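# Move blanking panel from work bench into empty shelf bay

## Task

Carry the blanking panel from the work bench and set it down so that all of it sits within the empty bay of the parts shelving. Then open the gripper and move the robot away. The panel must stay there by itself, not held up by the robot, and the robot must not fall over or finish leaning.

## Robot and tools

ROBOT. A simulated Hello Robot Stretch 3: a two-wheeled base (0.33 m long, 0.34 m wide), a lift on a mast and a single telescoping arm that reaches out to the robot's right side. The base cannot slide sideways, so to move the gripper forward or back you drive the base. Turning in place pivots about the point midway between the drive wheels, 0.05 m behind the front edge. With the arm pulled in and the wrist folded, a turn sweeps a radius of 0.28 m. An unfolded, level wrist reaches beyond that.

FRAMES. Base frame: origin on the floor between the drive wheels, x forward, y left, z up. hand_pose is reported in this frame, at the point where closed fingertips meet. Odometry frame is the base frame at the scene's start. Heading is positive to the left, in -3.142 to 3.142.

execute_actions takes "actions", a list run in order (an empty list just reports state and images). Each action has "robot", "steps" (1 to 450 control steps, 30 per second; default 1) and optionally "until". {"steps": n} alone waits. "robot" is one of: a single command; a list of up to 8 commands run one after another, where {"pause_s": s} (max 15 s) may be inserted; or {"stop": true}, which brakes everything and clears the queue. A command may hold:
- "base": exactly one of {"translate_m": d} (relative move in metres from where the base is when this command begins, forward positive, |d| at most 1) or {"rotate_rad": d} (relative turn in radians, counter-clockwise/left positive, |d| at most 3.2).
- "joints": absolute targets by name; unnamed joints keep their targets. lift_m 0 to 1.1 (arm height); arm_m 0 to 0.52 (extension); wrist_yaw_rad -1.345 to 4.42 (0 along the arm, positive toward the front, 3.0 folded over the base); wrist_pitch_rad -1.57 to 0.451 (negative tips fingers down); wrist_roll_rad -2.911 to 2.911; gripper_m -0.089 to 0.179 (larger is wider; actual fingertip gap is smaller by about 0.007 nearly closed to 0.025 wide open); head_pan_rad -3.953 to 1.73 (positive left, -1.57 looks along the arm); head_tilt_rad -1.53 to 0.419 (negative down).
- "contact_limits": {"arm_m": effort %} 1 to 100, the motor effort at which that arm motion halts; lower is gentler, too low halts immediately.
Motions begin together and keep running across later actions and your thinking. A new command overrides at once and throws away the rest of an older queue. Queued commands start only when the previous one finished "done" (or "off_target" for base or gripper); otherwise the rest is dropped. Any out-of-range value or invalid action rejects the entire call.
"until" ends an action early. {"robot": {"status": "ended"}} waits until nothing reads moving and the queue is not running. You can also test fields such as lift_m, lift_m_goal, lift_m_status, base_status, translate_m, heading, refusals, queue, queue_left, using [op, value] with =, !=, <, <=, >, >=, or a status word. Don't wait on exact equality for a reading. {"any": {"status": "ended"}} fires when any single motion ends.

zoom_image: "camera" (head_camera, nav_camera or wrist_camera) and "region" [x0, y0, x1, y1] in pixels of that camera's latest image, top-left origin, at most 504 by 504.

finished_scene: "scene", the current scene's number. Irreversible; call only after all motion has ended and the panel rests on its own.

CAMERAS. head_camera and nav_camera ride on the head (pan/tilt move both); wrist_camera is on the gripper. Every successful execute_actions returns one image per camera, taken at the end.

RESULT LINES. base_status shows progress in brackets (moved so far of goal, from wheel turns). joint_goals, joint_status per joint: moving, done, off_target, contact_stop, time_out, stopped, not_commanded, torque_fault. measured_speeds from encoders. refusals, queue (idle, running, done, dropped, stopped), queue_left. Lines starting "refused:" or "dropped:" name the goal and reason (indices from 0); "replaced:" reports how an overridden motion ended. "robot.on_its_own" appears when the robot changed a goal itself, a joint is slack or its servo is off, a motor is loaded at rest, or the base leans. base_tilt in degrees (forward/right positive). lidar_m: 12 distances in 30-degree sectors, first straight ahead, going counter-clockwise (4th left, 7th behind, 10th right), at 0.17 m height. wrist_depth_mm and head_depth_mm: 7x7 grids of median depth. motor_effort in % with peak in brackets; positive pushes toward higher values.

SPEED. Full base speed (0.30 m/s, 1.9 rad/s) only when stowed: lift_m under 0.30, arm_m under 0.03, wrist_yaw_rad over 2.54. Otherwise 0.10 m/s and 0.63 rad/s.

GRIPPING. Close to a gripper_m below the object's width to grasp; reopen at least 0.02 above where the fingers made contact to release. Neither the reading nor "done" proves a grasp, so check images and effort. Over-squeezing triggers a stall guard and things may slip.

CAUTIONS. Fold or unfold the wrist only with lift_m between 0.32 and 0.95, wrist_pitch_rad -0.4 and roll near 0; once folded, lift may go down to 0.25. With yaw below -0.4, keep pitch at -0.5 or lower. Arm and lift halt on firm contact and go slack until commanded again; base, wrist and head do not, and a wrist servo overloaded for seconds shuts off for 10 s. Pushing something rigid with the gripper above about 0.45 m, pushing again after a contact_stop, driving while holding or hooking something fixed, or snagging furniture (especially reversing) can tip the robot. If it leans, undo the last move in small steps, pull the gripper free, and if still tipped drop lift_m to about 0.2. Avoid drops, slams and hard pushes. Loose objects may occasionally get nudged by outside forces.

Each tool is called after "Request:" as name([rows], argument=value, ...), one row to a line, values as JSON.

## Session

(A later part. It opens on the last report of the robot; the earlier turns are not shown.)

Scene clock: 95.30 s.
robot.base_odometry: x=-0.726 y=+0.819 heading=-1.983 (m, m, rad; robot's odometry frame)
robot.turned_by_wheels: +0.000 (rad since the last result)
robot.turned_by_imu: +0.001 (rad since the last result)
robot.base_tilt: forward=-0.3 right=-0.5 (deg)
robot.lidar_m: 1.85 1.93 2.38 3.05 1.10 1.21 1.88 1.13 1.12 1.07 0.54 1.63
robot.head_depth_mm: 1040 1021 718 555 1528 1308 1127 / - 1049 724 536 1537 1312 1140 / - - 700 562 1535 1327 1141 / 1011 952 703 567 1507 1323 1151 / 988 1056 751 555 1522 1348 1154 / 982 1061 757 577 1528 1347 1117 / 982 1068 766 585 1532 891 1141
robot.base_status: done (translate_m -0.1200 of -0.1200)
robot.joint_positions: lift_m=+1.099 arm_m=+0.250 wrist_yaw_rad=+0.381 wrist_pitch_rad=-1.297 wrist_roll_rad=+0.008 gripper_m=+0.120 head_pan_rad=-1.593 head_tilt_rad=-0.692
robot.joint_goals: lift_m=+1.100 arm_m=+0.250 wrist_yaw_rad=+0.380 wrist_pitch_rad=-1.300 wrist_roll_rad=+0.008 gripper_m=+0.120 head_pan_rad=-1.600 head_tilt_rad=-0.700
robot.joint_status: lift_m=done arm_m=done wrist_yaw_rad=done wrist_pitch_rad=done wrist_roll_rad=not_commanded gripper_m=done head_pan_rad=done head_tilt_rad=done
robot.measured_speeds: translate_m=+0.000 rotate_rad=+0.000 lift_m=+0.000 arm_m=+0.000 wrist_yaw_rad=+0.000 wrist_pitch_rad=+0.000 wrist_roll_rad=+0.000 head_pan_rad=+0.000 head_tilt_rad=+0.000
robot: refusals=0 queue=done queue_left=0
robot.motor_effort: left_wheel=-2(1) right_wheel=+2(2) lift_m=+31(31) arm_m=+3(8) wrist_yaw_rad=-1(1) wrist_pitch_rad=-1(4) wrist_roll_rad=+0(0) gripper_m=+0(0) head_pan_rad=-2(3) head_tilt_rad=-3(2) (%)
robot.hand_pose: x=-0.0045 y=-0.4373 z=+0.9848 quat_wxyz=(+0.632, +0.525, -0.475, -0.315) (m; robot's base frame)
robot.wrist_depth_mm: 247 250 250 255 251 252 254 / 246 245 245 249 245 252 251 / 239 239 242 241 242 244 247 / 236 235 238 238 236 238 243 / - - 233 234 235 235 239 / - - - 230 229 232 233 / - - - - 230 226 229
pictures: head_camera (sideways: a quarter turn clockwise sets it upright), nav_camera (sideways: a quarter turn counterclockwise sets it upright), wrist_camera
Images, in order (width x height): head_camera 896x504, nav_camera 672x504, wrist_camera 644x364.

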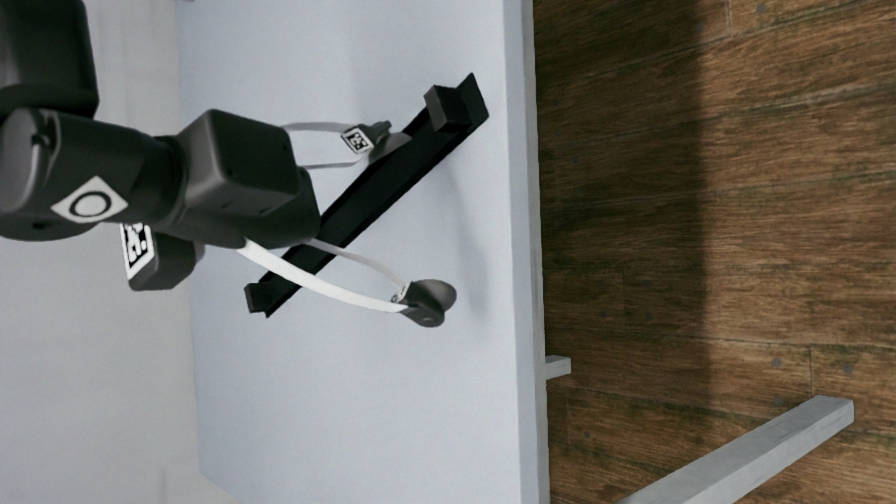

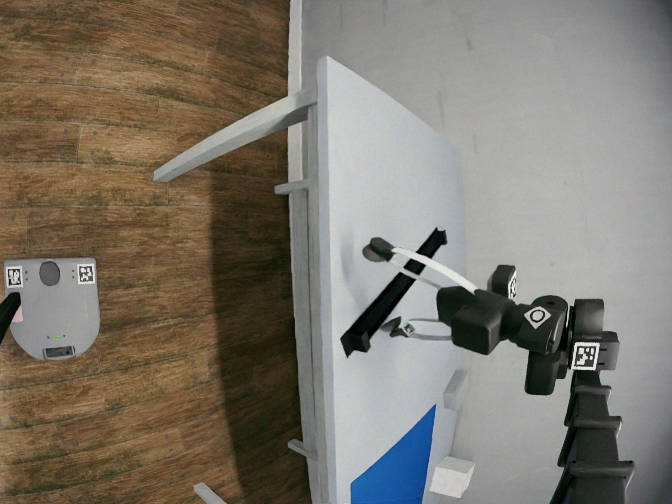

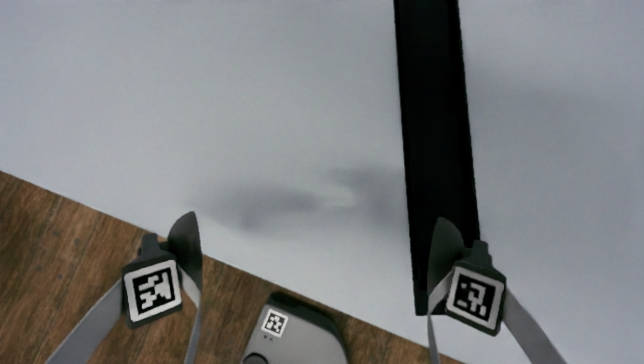

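Request:
execute_actions([
  {"robot":{"base":{"translate_m":0.017},"joints":{"wrist_yaw_rad":0.40,"wrist_pitch_rad":-1.57,"arm_m":0.52,"gripper_m":0.1,"head_tilt_rad":-0.55}},"steps":300,"until":{"robot":{"status":"ended"}}},
])

Scene clock: 113.57 s.
robot.base_odometry: x=-0.733 y=+0.804 heading=-1.983 (m, m, rad; robot's odometry frame)
robot.turned_by_wheels: +0.000 (rad since the last result)
robot.turned_by_imu: +0.001 (rad since the last result)
robot.base_tilt: forward=-0.4 right=-0.5 (deg)
robot.lidar_m: 1.83 1.91 2.37 3.07 1.12 1.21 1.89 1.15 1.12 1.07 0.53 1.63
robot.head_depth_mm: 1007 1084 967 673 534 1424 1204 / 995 1080 980 679 522 1438 1205 / - - 937 682 543 1439 1204 / 975 1059 998 687 547 1464 1218 / 975 1077 1015 701 552 1463 1228 / 970 1075 1029 707 538 1462 1231 / 970 1068 1114 710 540 1482 832
robot.base_status: done (translate_m +0.0170 of +0.0170)
robot.joint_positions: lift_m=+1.099 arm_m=+0.520 wrist_yaw_rad=+0.398 wrist_pitch_rad=-1.562 wrist_roll_rad=+0.008 gripper_m=+0.100 head_pan_rad=-1.593 head_tilt_rad=-0.556
robot.joint_goals: lift_m=+1.100 arm_m=+0.520 wrist_yaw_rad=+0.400 wrist_pitch_rad=-1.570 wrist_roll_rad=+0.008 gripper_m=+0.100 head_pan_rad=-1.600 head_tilt_rad=-0.550
robot.joint_status: lift_m=done arm_m=done wrist_yaw_rad=done wrist_pitch_rad=done wrist_roll_rad=not_commanded gripper_m=done head_pan_rad=done head_tilt_rad=done
robot.measured_speeds: translate_m=+0.000 rotate_rad=+0.000 lift_m=+0.000 arm_m=+0.000 wrist_yaw_rad=+0.000 wrist_pitch_rad=+0.000 wrist_roll_rad=+0.000 head_pan_rad=+0.000 head_tilt_rad=+0.000
robot: refusals=0 queue=done queue_left=0
robot.motor_effort: left_wheel=-2(4) right_wheel=+3(5) lift_m=+31(31) arm_m=+3(7) wrist_yaw_rad=+1(1) wrist_pitch_rad=-4(8) wrist_roll_rad=+0(0) gripper_m=-1(74) head_pan_rad=-3(3) head_tilt_rad=+2(13) (%)
robot.hand_pose: x=-0.0301 y=-0.6445 z=+0.9815 quat_wxyz=(+0.589, +0.586, -0.396, -0.391) (m; robot's base frame)
robot.wrist_depth_mm: 208 207 208 207 212 209 212 / 213 215 211 214 214 215 215 / 216 218 218 215 219 218 222 / 222 223 222 222 225 224 224 / 226 228 228 225 230 230 231 / 233 234 235 234 236 236 239 / 239 239 239 238 243 245 244
pictures: head_camera (sideways: a quarter turn clockwise sets it upright), nav_camera (sideways: a quarter turn counterclockwise sets it upright), wrist_camera
Images, in order (width x height): head_camera 896x504, nav_camera 672x504, wrist_camera 644x364.

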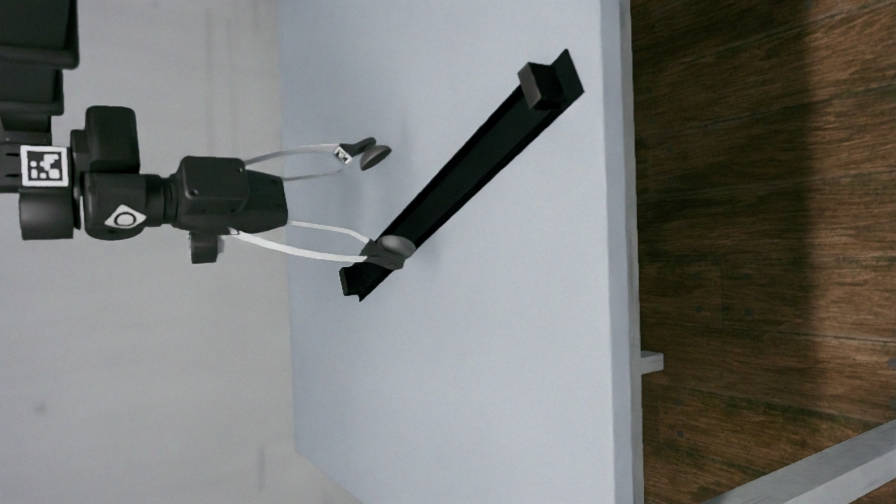

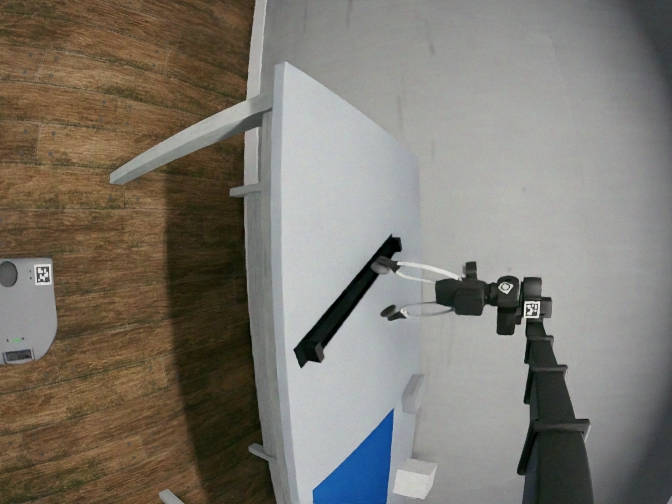

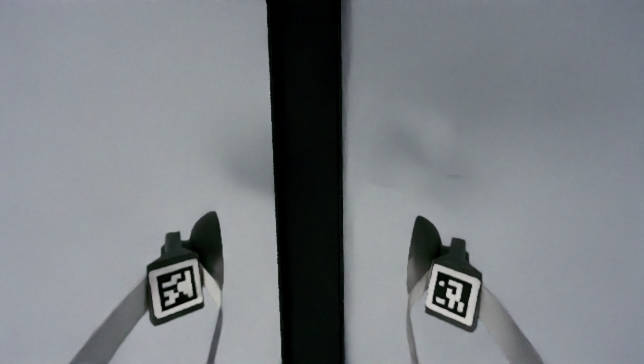

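Request:
execute_actions([
  {"robot":{"joints":{"gripper_m":0.078,"lift_m":1.065}},"steps":300,"until":{"robot":{"status":"ended"}}},
])

Scene clock: 118.40 s.
robot.base_odometry: x=-0.733 y=+0.804 heading=-1.983 (m, m, rad; robot's odometry frame)
robot.turned_by_wheels: +0.000 (rad since the last result)
robot.turned_by_imu: +0.001 (rad since the last result)
robot.base_tilt: forward=-0.4 right=-0.5 (deg)
robot.lidar_m: 1.83 1.91 2.38 3.07 1.12 1.21 1.89 1.15 1.12 1.07 0.53 1.63
robot.head_depth_mm: 948 1103 962 674 535 1426 1201 / 956 1101 969 679 522 1439 1204 / 952 - 928 662 542 1437 1207 / 970 1083 1000 678 546 1453 1215 / 974 1075 1010 700 553 1454 1223 / 971 1069 1025 703 538 1453 1227 / 969 1065 1110 711 542 1480 837
robot.base_status: done (translate_m +0.0170 of +0.0170)
robot.joint_positions: lift_m=+1.066 arm_m=+0.520 wrist_yaw_rad=+0.398 wrist_pitch_rad=-1.562 wrist_roll_rad=+0.008 gripper_m=+0.078 head_pan_rad=-1.593 head_tilt_rad=-0.556
robot.joint_goals: lift_m=+1.065 arm_m=+0.520 wrist_yaw_rad=+0.400 wrist_pitch_rad=-1.570 wrist_roll_rad=+0.008 gripper_m=+0.078 head_pan_rad=-1.600 head_tilt_rad=-0.550
robot.joint_status: lift_m=done arm_m=done wrist_yaw_rad=done wrist_pitch_rad=done wrist_roll_rad=not_commanded gripper_m=done head_pan_rad=done head_tilt_rad=done
robot.measured_speeds: translate_m=+0.000 rotate_rad=+0.000 lift_m=+0.000 arm_m=+0.000 wrist_yaw_rad=+0.000 wrist_pitch_rad=+0.000 wrist_roll_rad=+0.000 head_pan_rad=+0.000 head_tilt_rad=+0.000
robot: refusals=0 queue=done queue_left=0
robot.motor_effort: left_wheel=-1(2) right_wheel=+2(2) lift_m=+9(30) arm_m=+4(4) wrist_yaw_rad=+1(1) wrist_pitch_rad=-4(4) wrist_roll_rad=+0(0) gripper_m=-1(75) head_pan_rad=-3(3) head_tilt_rad=+2(2) (%)
robot.hand_pose: x=-0.0301 y=-0.6445 z=+0.9480 quat_wxyz=(+0.589, +0.586, -0.396, -0.391) (m; robot's base frame)
robot.wrist_depth_mm: 176 177 176 176 180 178 181 / 180 181 181 181 182 183 184 / 185 184 185 185 187 188 189 / 189 189 191 188 191 191 192 / 193 193 193 193 195 195 197 / 198 199 199 198 - 202 203 / 203 204 204 202 208 207 207
pictures: head_camera (sideways: a quarter turn clockwise sets it upright), nav_camera (sideways: a quarter turn counterclockwise sets it upright), wrist_camera
Images, in order (width x height): head_camera 896x504, nav_camera 672x504, wrist_camera 644x364.

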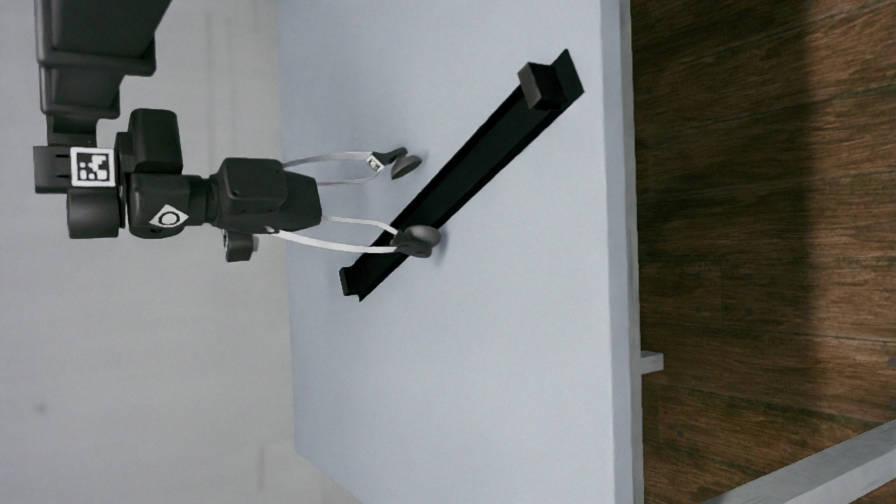

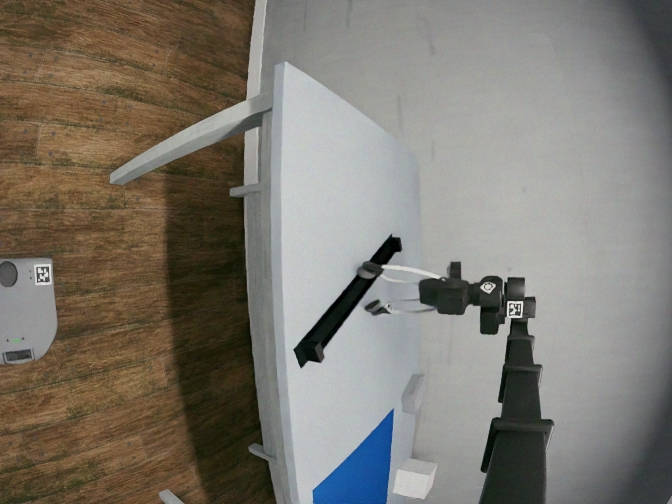

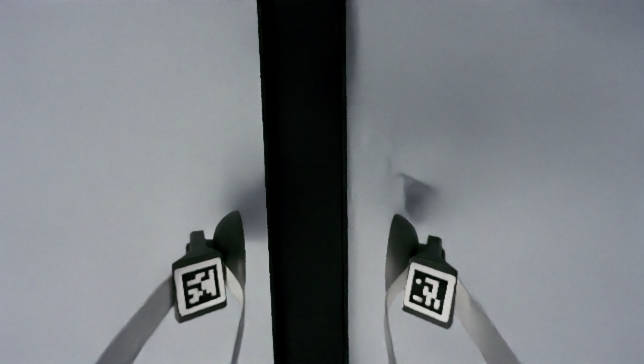

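Request:
execute_actions([
  {"robot":{"base":{"translate_m":0.005},"joints":{"lift_m":1.045}},"steps":300,"until":{"robot":{"status":"ended"}}},
])

Scene clock: 123.40 s.
robot.base_odometry: x=-0.735 y=+0.799 heading=-1.983 (m, m, rad; robot's odometry frame)
robot.turned_by_wheels: +0.000 (rad since the last result)
robot.turned_by_imu: +0.001 (rad since the last result)
robot.base_tilt: forward=-0.4 right=-0.5 (deg)
robot.lidar_m: 1.83 1.90 2.37 3.06 1.12 1.21 1.90 1.15 1.12 1.08 0.53 1.63
robot.head_depth_mm: 966 1126 965 673 533 1432 1202 / 970 1102 975 682 524 1425 1206 / 961 - 929 672 543 1445 1218 / 976 1077 951 667 547 1445 1221 / 976 1077 1017 702 552 1469 1227 / 974 1074 1029 708 554 1464 1236 / 976 1074 1141 713 542 1485 823
robot.base_status: done (translate_m +0.0050 of +0.0050)
robot.joint_positions: lift_m=+1.049 arm_m=+0.520 wrist_yaw_rad=+0.398 wrist_pitch_rad=-1.566 wrist_roll_rad=+0.008 gripper_m=+0.078 head_pan_rad=-1.593 head_tilt_rad=-0.556
robot.joint_goals: lift_m=+1.049 arm_m=+0.520 wrist_yaw_rad=+0.400 wrist_pitch_rad=-1.570 wrist_roll_rad=+0.008 gripper_m=+0.078 head_pan_rad=-1.600 head_tilt_rad=-0.550
robot.joint_status: lift_m=contact_stop arm_m=done wrist_yaw_rad=done wrist_pitch_rad=done wrist_roll_rad=not_commanded gripper_m=done head_pan_rad=done head_tilt_rad=done
robot.measured_speeds: translate_m=+0.000 rotate_rad=+0.000 lift_m=+0.000 arm_m=+0.000 wrist_yaw_rad=+0.000 wrist_pitch_rad=+0.000 wrist_roll_rad=+0.000 head_pan_rad=+0.000 head_tilt_rad=+0.000
robot: refusals=0 queue=dropped queue_left=0
robot.on_its_own: lift_m is slack since a contact_stop, until your next command for it (your +1.045 is given up)
robot.motor_effort: left_wheel=-1(3) right_wheel=+0(5) lift_m=+20(21) arm_m=+3(3) wrist_yaw_rad=+1(1) wrist_pitch_rad=-2(4) wrist_roll_rad=+0(0) gripper_m=-2(2) head_pan_rad=-3(3) head_tilt_rad=+3(2) (%)
robot.hand_pose: x=-0.0305 y=-0.6435 z=+0.9317 quat_wxyz=(+0.588, +0.586, -0.395, -0.393) (m; robot's base frame)
robot.wrist_depth_mm: 163 165 165 162 165 167 167 / 167 168 169 168 169 170 170 / 171 171 173 170 172 174 174 / 176 176 176 175 177 178 179 / 180 181 180 179 181 184 183 / 184 184 186 183 187 186 189 / 189 189 189 188 192 191 193
pictures: head_camera (sideways: a quarter turn clockwise sets it upright), nav_camera (sideways: a quarter turn counterclockwise sets it upright), wrist_camera
Images, in order (width x height): head_camera 896x504, nav_camera 672x504, wrist_camera 644x364.

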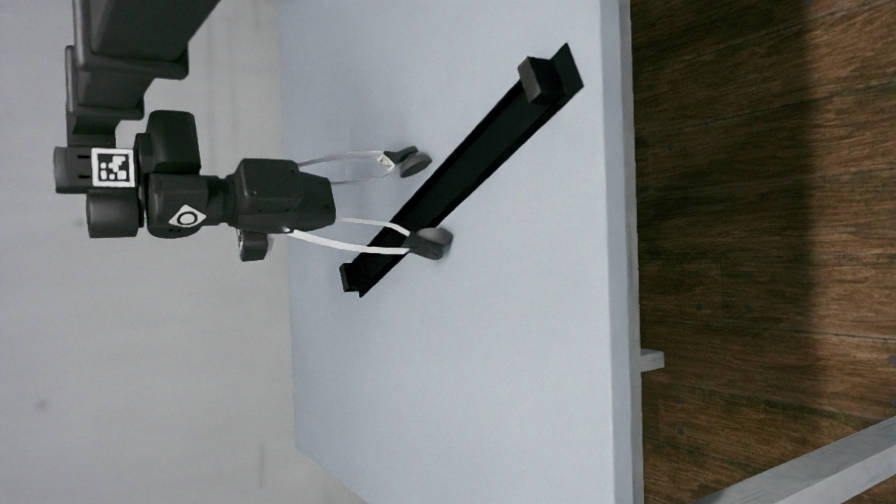

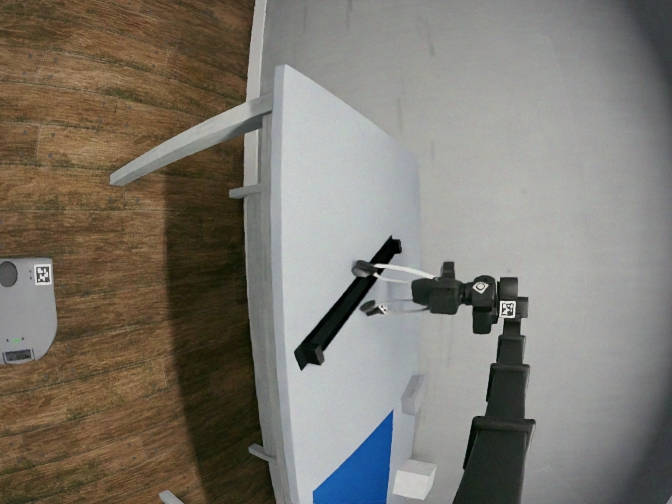

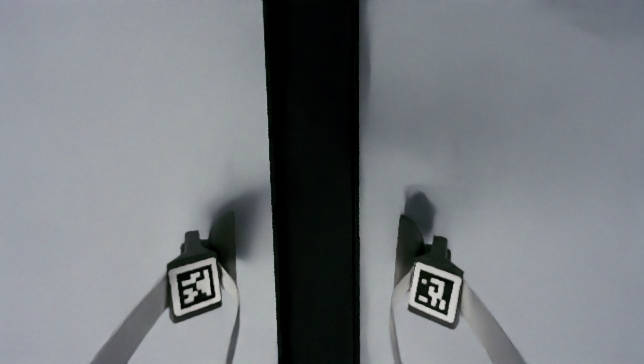

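Request:
execute_actions([
  {"robot":{"joints":{"gripper_m":0.0}},"steps":120,"until":{"robot":{"status":"ended"}}},
])

Scene clock: 130.63 s.
robot.base_odometry: x=-0.735 y=+0.799 heading=-1.983 (m, m, rad; robot's odometry frame)
robot.turned_by_wheels: +0.000 (rad since the last result)
robot.turned_by_imu: +0.001 (rad since the last result)
robot.base_tilt: forward=-0.5 right=-0.6 (deg)
robot.lidar_m: 1.83 1.90 2.37 3.07 1.12 1.21 1.90 1.15 1.12 1.07 0.53 1.64
robot.head_depth_mm: 964 1123 961 675 534 1419 1197 / 959 1105 975 683 523 1434 1204 / 954 - 900 672 544 1434 1206 / 971 1078 949 689 547 1448 1218 / 972 1078 1018 697 552 1463 1224 / 970 1082 1036 703 554 1474 1238 / 971 1068 1131 714 540 1478 824
robot.base_status: done (translate_m +0.0050 of +0.0050)
robot.joint_positions: lift_m=+1.053 arm_m=+0.520 wrist_yaw_rad=+0.398 wrist_pitch_rad=-1.567 wrist_roll_rad=+0.008 gripper_m=+0.001 head_pan_rad=-1.593 head_tilt_rad=-0.556
robot.joint_goals: lift_m=+1.053 arm_m=+0.520 wrist_yaw_rad=+0.400 wrist_pitch_rad=-1.570 wrist_roll_rad=+0.008 gripper_m=+0.000 head_pan_rad=-1.600 head_tilt_rad=-0.550
robot.joint_status: lift_m=contact_stop arm_m=done wrist_yaw_rad=done wrist_pitch_rad=done wrist_roll_rad=not_commanded gripper_m=done head_pan_rad=done head_tilt_rad=done
robot.measured_speeds: translate_m=+0.000 rotate_rad=+0.000 lift_m=+0.000 arm_m=+0.000 wrist_yaw_rad=+0.000 wrist_pitch_rad=+0.000 wrist_roll_rad=+0.000 head_pan_rad=+0.000 head_tilt_rad=+0.000
robot: refusals=0 queue=done queue_left=0
robot.on_its_own: lift_m is slack since a contact_stop, until your next command for it (your +1.045 is given up)
robot.motor_effort: left_wheel=+0(0) right_wheel=+0(1) lift_m=+20(20) arm_m=+3(3) wrist_yaw_rad=+2(2) wrist_pitch_rad=-1(1) wrist_roll_rad=+0(0) gripper_m=-20(99) head_pan_rad=-3(3) head_tilt_rad=+2(3) (%)
robot.hand_pose: x=-0.0306 y=-0.6434 z=+0.9354 quat_wxyz=(+0.588, +0.587, -0.394, -0.393) (m; robot's base frame)
robot.wrist_depth_mm: 168 167 168 167 170 169 169 / 172 171 171 169 173 174 174 / 174 176 175 174 176 177 178 / 179 179 181 178 181 181 184 / 182 184 184 181 184 186 187 / 187 188 - 187 - 191 193 / 192 193 193 191 195 195 195
pictures: head_camera (sideways: a quarter turn clockwise sets it upright), nav_camera (sideways: a quarter turn counterclockwise sets it upright), wrist_camera
Images, in order (width x height): head_camera 896x504, nav_camera 672x504, wrist_camera 644x364.

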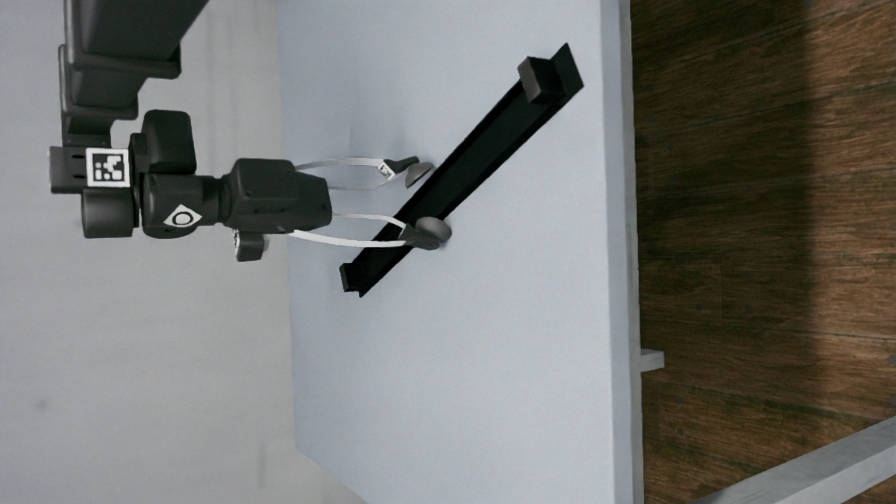

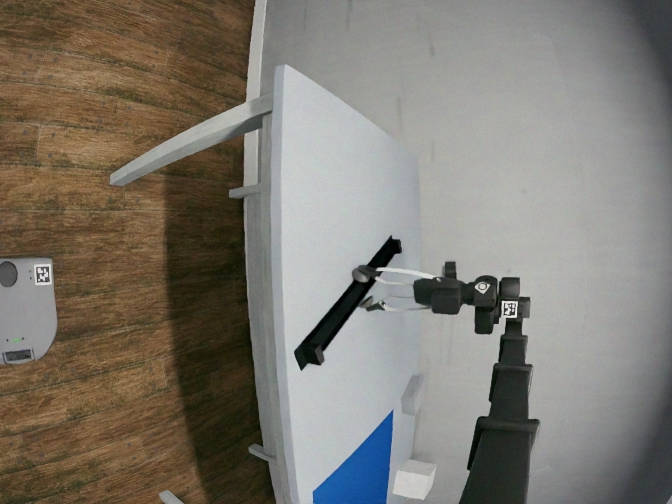

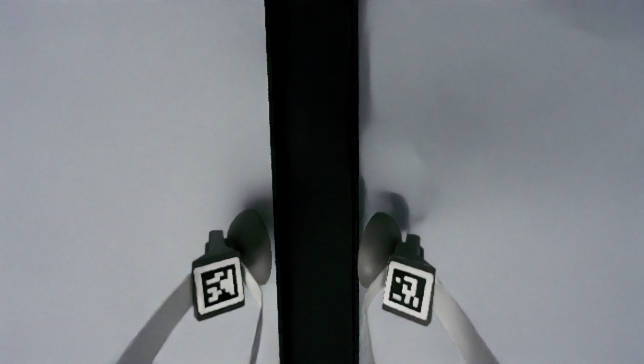

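Request:
execute_actions([
  {"robot":{"joints":{"gripper_m":-0.03}},"steps":120,"until":{"robot":{"status":"ended"}}},
  {"robot":{"joints":{"lift_m":1.07}},"steps":120,"until":{"robot":{"status":"ended"}}},
  {"steps":15},
])

Scene clock: 136.03 s.
robot.base_odometry: x=-0.735 y=+0.799 heading=-1.983 (m, m, rad; robot's odometry frame)
robot.turned_by_wheels: +0.000 (rad since the last result)
robot.turned_by_imu: +0.001 (rad since the last result)
robot.base_tilt: forward=-0.4 right=-0.5 (deg)
robot.lidar_m: 1.83 1.90 2.38 3.07 1.12 1.21 1.90 1.15 1.12 1.07 0.53 1.63
robot.head_depth_mm: - 1104 961 670 520 1431 1206 / 955 1106 970 682 519 1432 1206 / 951 - 933 653 544 1451 1216 / 961 1085 1005 679 547 1456 1218 / 973 1076 1011 700 553 1471 1225 / 971 1075 1025 704 537 1468 1230 / 975 1074 1135 710 540 1472 825
robot.base_status: done (translate_m +0.0050 of +0.0050)
robot.joint_positions: lift_m=+1.069 arm_m=+0.520 wrist_yaw_rad=+0.399 wrist_pitch_rad=-1.567 wrist_roll_rad=+0.008 gripper_m=-0.023 head_pan_rad=-1.593 head_tilt_rad=-0.556
robot.joint_goals: lift_m=+1.070 arm_m=+0.520 wrist_yaw_rad=+0.400 wrist_pitch_rad=-1.570 wrist_roll_rad=+0.008 gripper_m=-0.024 head_pan_rad=-1.600 head_tilt_rad=-0.550
robot.joint_status: lift_m=done arm_m=done wrist_yaw_rad=done wrist_pitch_rad=done wrist_roll_rad=not_commanded gripper_m=done head_pan_rad=done head_tilt_rad=done
robot.measured_speeds: translate_m=+0.000 rotate_rad=+0.000 lift_m=+0.000 arm_m=+0.000 wrist_yaw_rad=+0.000 wrist_pitch_rad=+0.000 wrist_roll_rad=+0.000 head_pan_rad=+0.000 head_tilt_rad=+0.000
robot: refusals=0 queue=done queue_left=0
robot.on_its_own: gripper_m is held at -0.024, not at your -0.030, by its stall guard, which is not easing now
robot.motor_effort: left_wheel=-1(1) right_wheel=+1(3) lift_m=+32(34) arm_m=+3(3) wrist_yaw_rad=+1(1) wrist_pitch_rad=-1(2) wrist_roll_rad=+0(0) gripper_m=-21(100) head_pan_rad=-3(3) head_tilt_rad=+2(3) (%)
robot.hand_pose: x=-0.0306 y=-0.6433 z=+0.9516 quat_wxyz=(+0.588, +0.587, -0.394, -0.393) (m; robot's base frame)
robot.wrist_depth_mm: 179 179 180 166 181 183 182 / 183 184 184 170 185 186 186 / 187 189 189 173 189 190 192 / 192 193 193 179 193 197 196 / 199 198 196 182 198 201 201 / 202 204 - 186 205 205 207 / 206 210 209 192 210 208 211
pictures: head_camera (sideways: a quarter turn clockwise sets it upright), nav_camera (sideways: a quarter turn counterclockwise sets it upright), wrist_camera
Images, in order (width x height): head_camera 896x504, nav_camera 672x504, wrist_camera 644x364.

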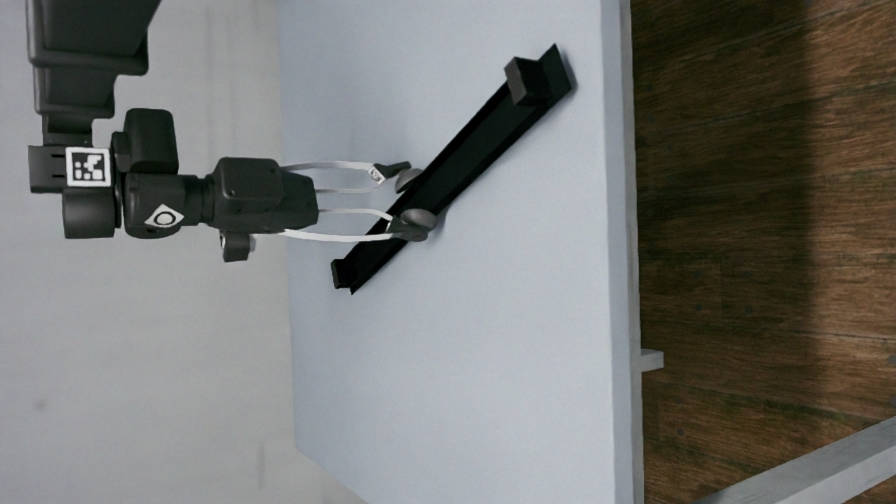

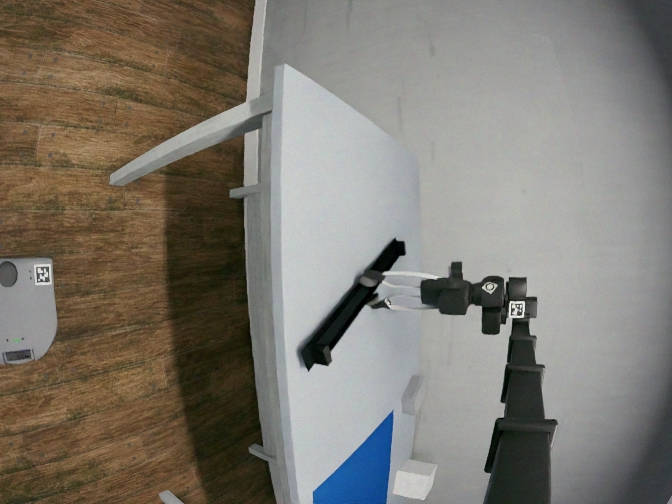

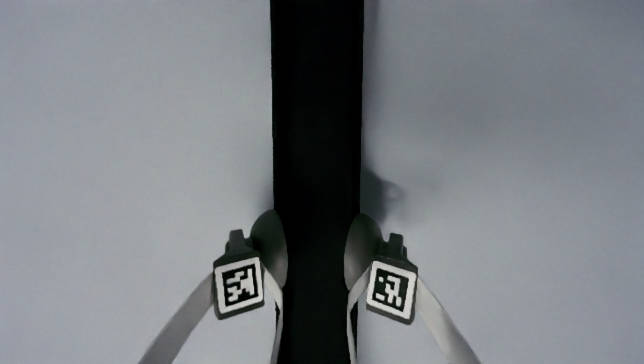

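Request:
execute_actions([
  {"robot":{"joints":{"lift_m":1.1}},"steps":120,"until":{"robot":{"status":"ended"}}},
  {"robot":{"joints":{"wrist_yaw_rad":0.0,"wrist_roll_rad":1.57,"arm_m":0.3}},"steps":200,"until":{"robot":{"status":"ended"}}},
])

Scene clock: 203.40 s.
robot.base_odometry: x=-0.735 y=+0.799 heading=-1.983 (m, m, rad; robot's odometry frame)
robot.turned_by_wheels: +0.000 (rad since the last result)
robot.turned_by_imu: +0.001 (rad since the last result)
robot.base_tilt: forward=-0.4 right=-0.4 (deg)
robot.lidar_m: 1.83 1.90 2.37 3.07 1.12 1.21 1.90 1.15 1.12 1.08 0.53 1.63
robot.head_depth_mm: 1015 1100 937 673 503 1428 1199 / - 1114 870 681 504 1443 1205 / - - - 686 507 1450 1203 / 980 1069 889 693 507 1451 1219 / 972 1081 1020 702 505 1457 1226 / 976 1072 1026 705 505 1468 1229 / 968 1070 1138 712 507 1487 823
robot.base_status: done (translate_m +0.0050 of +0.0050)
robot.joint_positions: lift_m=+1.099 arm_m=+0.300 wrist_yaw_rad=+0.002 wrist_pitch_rad=-1.567 wrist_roll_rad=+1.563 gripper_m=-0.023 head_pan_rad=-1.593 head_tilt_rad=-0.556
robot.joint_goals: lift_m=+1.100 arm_m=+0.300 wrist_yaw_rad=+0.000 wrist_pitch_rad=-1.570 wrist_roll_rad=+1.570 gripper_m=-0.024 head_pan_rad=-1.600 head_tilt_rad=-0.550
robot.joint_status: lift_m=done arm_m=done wrist_yaw_rad=done wrist_pitch_rad=done wrist_roll_rad=done gripper_m=done head_pan_rad=done head_tilt_rad=done
robot.measured_speeds: translate_m=+0.000 rotate_rad=+0.000 lift_m=+0.000 arm_m=+0.000 wrist_yaw_rad=+0.000 wrist_pitch_rad=+0.000 wrist_roll_rad=+0.000 head_pan_rad=+0.000 head_tilt_rad=+0.000
robot: refusals=0 queue=done queue_left=0
robot.on_its_own: gripper_m is held at -0.024, not at your -0.030, by its stall guard, which is not easing now
robot.motor_effort: left_wheel=-1(1) right_wheel=+1(0) lift_m=+31(32) arm_m=-3(3) wrist_yaw_rad=-1(2) wrist_pitch_rad=-1(1) wrist_roll_rad=+3(2) gripper_m=-21(21) head_pan_rad=-3(3) head_tilt_rad=+2(2) (%)
robot.hand_pose: x=-0.0216 y=-0.4219 z=+0.9816 quat_wxyz=(+0.004, +0.003, -0.708, -0.706) (m; robot's base frame)
robot.wrist_depth_mm: 209 208 208 166 - - - / 215 214 215 170 - - - / 218 216 218 173 - - - / 226 225 224 178 - - - / 232 233 230 180 - - - / 239 237 - 187 - - - / 248 244 246 192 - - -
pictures: head_camera (sideways: a quarter turn clockwise sets it upright), nav_camera (sideways: a quarter turn counterclockwise sets it upright), wrist_camera
Images, in order (width x height): head_camera 896x504, nav_camera 672x504, wrist_camera 644x364.

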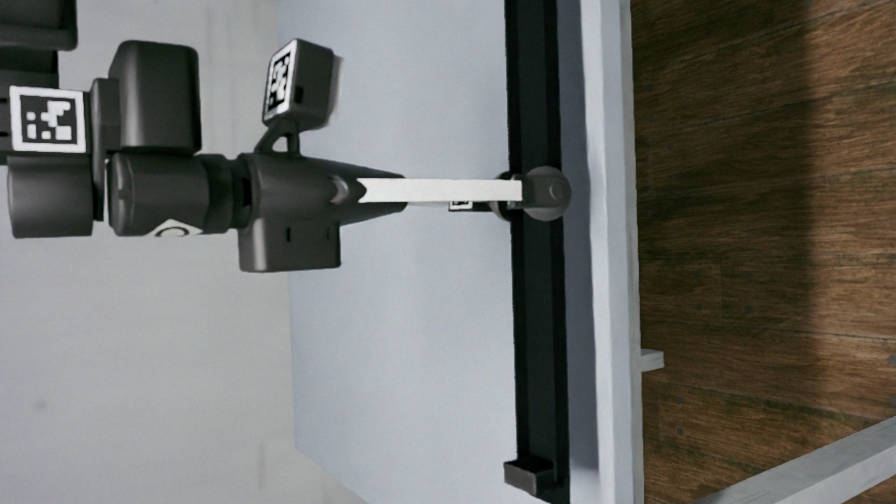

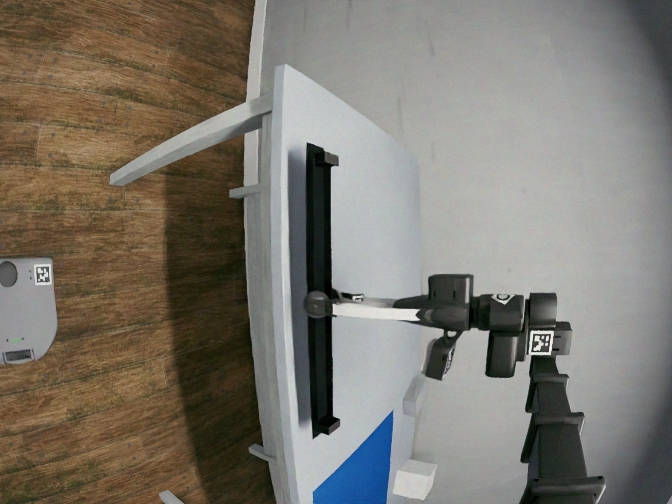

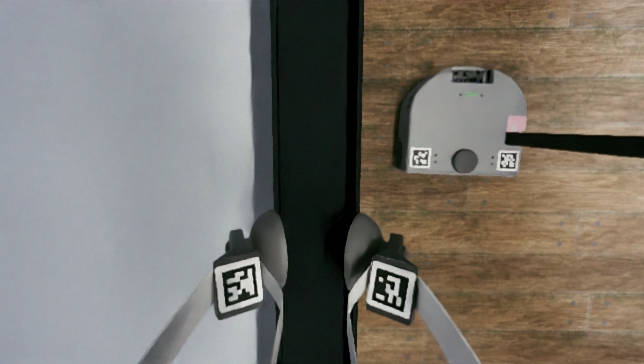

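Request:
execute_actions([
  {"robot":{"joints":{"arm_m":0.04,"head_pan_rad":0.0,"head_tilt_rad":-0.3}},"steps":120,"until":{"robot":{"arm_m":["<",0.15]}}},
  {"robot":{"base":{"rotate_rad":1.68}},"steps":200,"until":{"robot":{"status":"ended"}}},
  {"robot":{"base":{"translate_m":1.0}},"steps":450,"until":{"robot":{"status":"ended"}}},
])

Scene clock: 224.90 s.
robot.base_odometry: x=+0.219 y=+0.500 heading=-0.304 (m, m, rad; robot's odometry frame)
robot.turned_by_wheels: +1.680 (rad since the last result)
robot.turned_by_imu: +1.706 (rad since the last result)
robot.base_tilt: forward=-0.3 right=-0.5 (deg)
robot.lidar_m: 2.09 0.81 0.62 0.61 1.94 1.72 1.47 2.30 1.96 1.92 1.74 2.62
robot.head_depth_mm: 2139 2281 2383 2556 2442 1795 1422 / 2145 2298 2420 2613 2474 1819 1426 / 2182 2311 2462 2660 2511 1815 1431 / 2138 2251 2452 2566 2371 1834 1438 / 2226 2328 2479 2625 2371 1856 1443 / 2189 2351 2513 2645 2439 1836 1454 / 2226 2375 2551 2727 2420 1861 1406
robot.base_status: done (translate_m +1.0000 of +1.0000)
robot.joint_positions: lift_m=+1.099 arm_m=+0.040 wrist_yaw_rad=+0.002 wrist_pitch_rad=-1.567 wrist_roll_rad=+1.563 gripper_m=-0.023 head_pan_rad=-0.007 head_tilt_rad=-0.310
robot.joint_goals: lift_m=+1.100 arm_m=+0.040 wrist_yaw_rad=+0.000 wrist_pitch_rad=-1.570 wrist_roll_rad=+1.570 gripper_m=-0.024 head_pan_rad=+0.000 head_tilt_rad=-0.300
robot.joint_status: lift_m=done arm_m=done wrist_yaw_rad=done wrist_pitch_rad=done wrist_roll_rad=done gripper_m=done head_pan_rad=done head_tilt_rad=done
robot.measured_speeds: translate_m=+0.000 rotate_rad=+0.000 lift_m=+0.000 arm_m=+0.000 wrist_yaw_rad=+0.000 wrist_pitch_rad=+0.000 wrist_roll_rad=+0.000 head_pan_rad=+0.000 head_tilt_rad=+0.000
robot: refusals=0 queue=done queue_left=0
robot.on_its_own: gripper_m is held at -0.024, not at your -0.030, by its stall guard, which is not easing now
robot.motor_effort: left_wheel=-3(5) right_wheel=+2(5) lift_m=+32(31) arm_m=-4(8) wrist_yaw_rad=-1(1) wrist_pitch_rad=-1(1) wrist_roll_rad=+3(3) gripper_m=-21(21) head_pan_rad=+3(32) head_tilt_rad=+4(16) (%)
robot.hand_pose: x=-0.0216 y=-0.1619 z=+0.9816 quat_wxyz=(+0.003, +0.003, -0.708, -0.706) (m; robot's base frame)
robot.wrist_depth_mm: - - - 167 - - - / - - - 169 - - - / - - - 175 - - - / - - - 177 - - 900 / - - - 181 - - 885 / - - - 185 - - 893 / - - - 191 - - 849
pictures: head_camera (sideways: a quarter turn clockwise sets it upright), nav_camera (sideways: a quarter turn counterclockwise sets it upright), wrist_camera
Images, in order (width x height): head_camera 896x504, nav_camera 672x504, wrist_camera 644x364.

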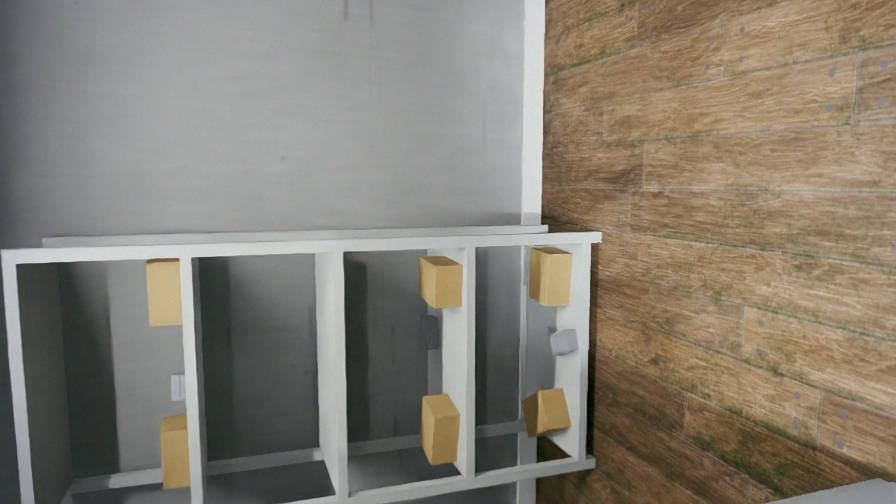

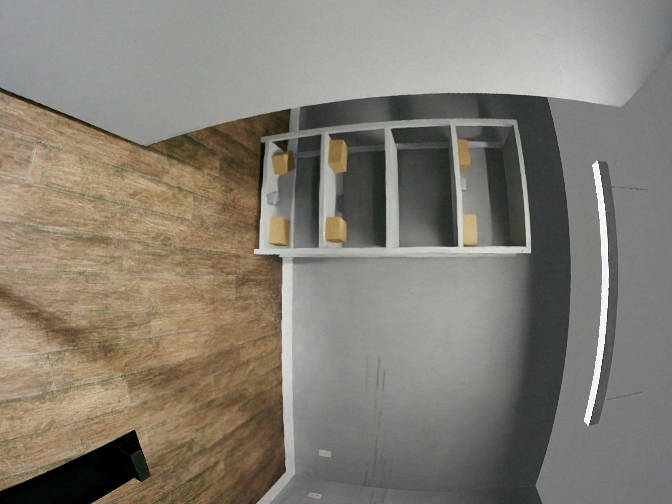

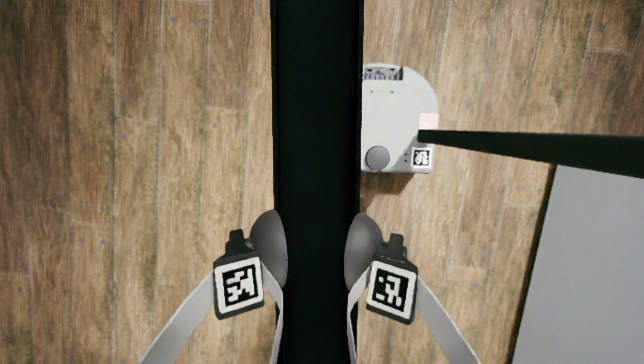

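Request:
zoom_image(camera="head_camera", region=[170, 220, 380, 504])

Region (170, 220, 380, 504) of head_camera's 896x504 image, scaled by 1.775, with more detail than that image has; it fills the left 373 columns of this view, and the rest is white.

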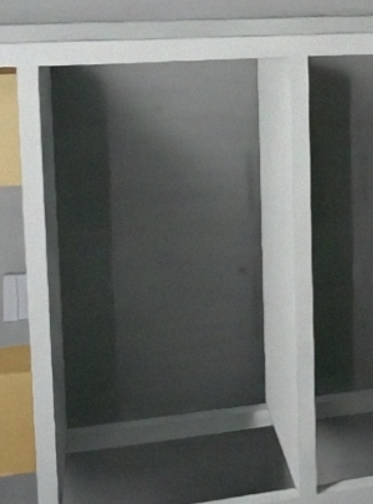

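Request:
execute_actions([
  {"robot":[{"base":{"rotate_rad":0.215}},{"base":{"translate_m":0.95}}],"steps":450,"until":{"robot":{"status":"ended"}}},
])

Scene clock: 272.23 s.
robot.base_odometry: x=+1.166 y=+0.416 heading=-0.089 (m, m, rad; robot's odometry frame)
robot.turned_by_wheels: +0.215 (rad since the last result)
robot.turned_by_imu: +0.227 (rad since the last result)
robot.base_tilt: forward=-0.4 right=-0.5 (deg)
robot.lidar_m: 1.26 1.42 0.34 0.34 0.40 0.73 2.41 2.49 1.76 1.76 1.89 1.17
robot.head_depth_mm: 1023 1424 1504 1553 1311 1604 1380 / 1378 1462 1547 1673 1323 1569 1419 / 1437 1516 1603 1734 1562 1711 1434 / 1478 1566 1652 1823 1557 1713 1442 / 1526 1626 1704 1879 1501 1639 1443 / 1589 1693 1798 1915 1557 1728 1450 / 1588 1740 1906 2069 2194 1847 1455
robot.base_status: done (translate_m +0.9500 of +0.9500)
robot.joint_positions: lift_m=+1.099 arm_m=+0.040 wrist_yaw_rad=+0.002 wrist_pitch_rad=-1.567 wrist_roll_rad=+1.563 gripper_m=-0.023 head_pan_rad=-0.007 head_tilt_rad=-0.310
robot.joint_goals: lift_m=+1.100 arm_m=+0.040 wrist_yaw_rad=+0.000 wrist_pitch_rad=-1.570 wrist_roll_rad=+1.570 gripper_m=-0.024 head_pan_rad=+0.000 head_tilt_rad=-0.300
robot.joint_status: lift_m=done arm_m=done wrist_yaw_rad=done wrist_pitch_rad=done wrist_roll_rad=done gripper_m=done head_pan_rad=done head_tilt_rad=done
robot.measured_speeds: translate_m=+0.000 rotate_rad=+0.000 lift_m=+0.000 arm_m=+0.000 wrist_yaw_rad=+0.000 wrist_pitch_rad=+0.000 wrist_roll_rad=+0.000 head_pan_rad=+0.000 head_tilt_rad=+0.000
robot: refusals=0 queue=done queue_left=0
robot.on_its_own: gripper_m is held at -0.024, not at your -0.030, by its stall guard, which is not easing now
robot.motor_effort: left_wheel=-3(7) right_wheel=+1(5) lift_m=+31(31) arm_m=-3(4) wrist_yaw_rad=-1(1) wrist_pitch_rad=-1(1) wrist_roll_rad=+3(3) gripper_m=-21(21) head_pan_rad=+3(2) head_tilt_rad=+4(4) (%)
robot.hand_pose: x=-0.0216 y=-0.1619 z=+0.9816 quat_wxyz=(+0.003, +0.003, -0.708, -0.706) (m; robot's base frame)
robot.wrist_depth_mm: - - - 167 - - 746 / - - - 169 - - 675 / - - - 173 - - 647 / - - - 178 - 868 606 / - - - 181 - - 580 / - - - 186 - - - / - - - 192 - - -
pictures: head_camera (sideways: a quarter turn clockwise sets it upright), nav_camera (sideways: a quarter turn counterclockwise sets it upright), wrist_camera
Images, in order (width x height): head_camera 896x504, nav_camera 672x504, wrist_camera 644x364.

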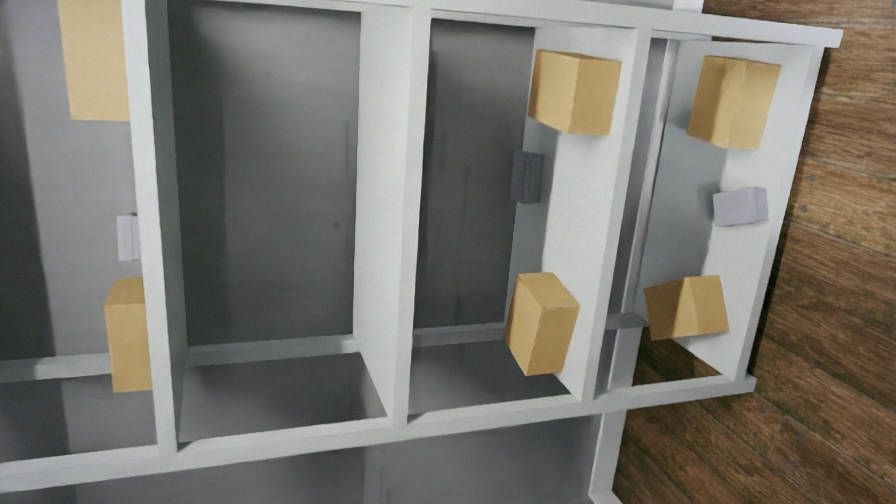

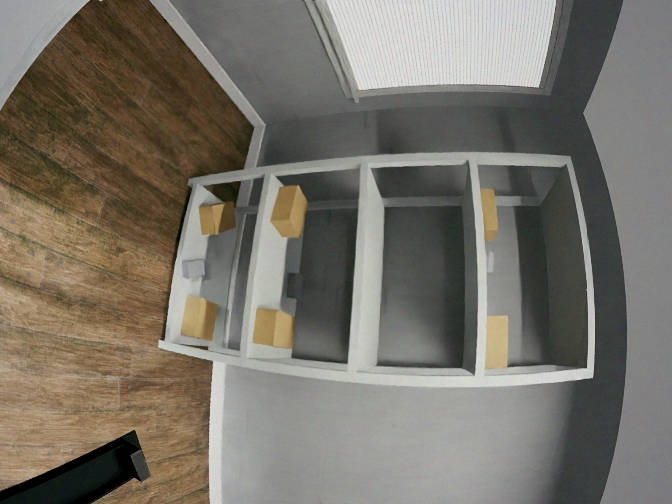

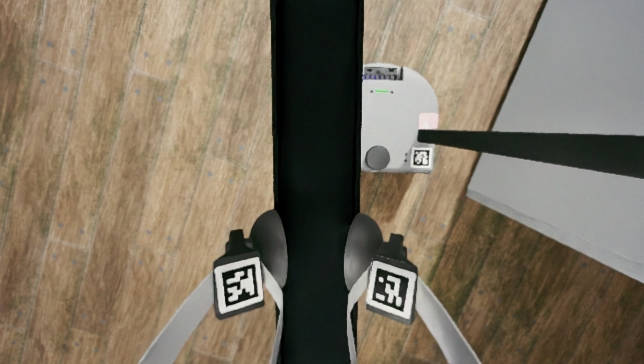

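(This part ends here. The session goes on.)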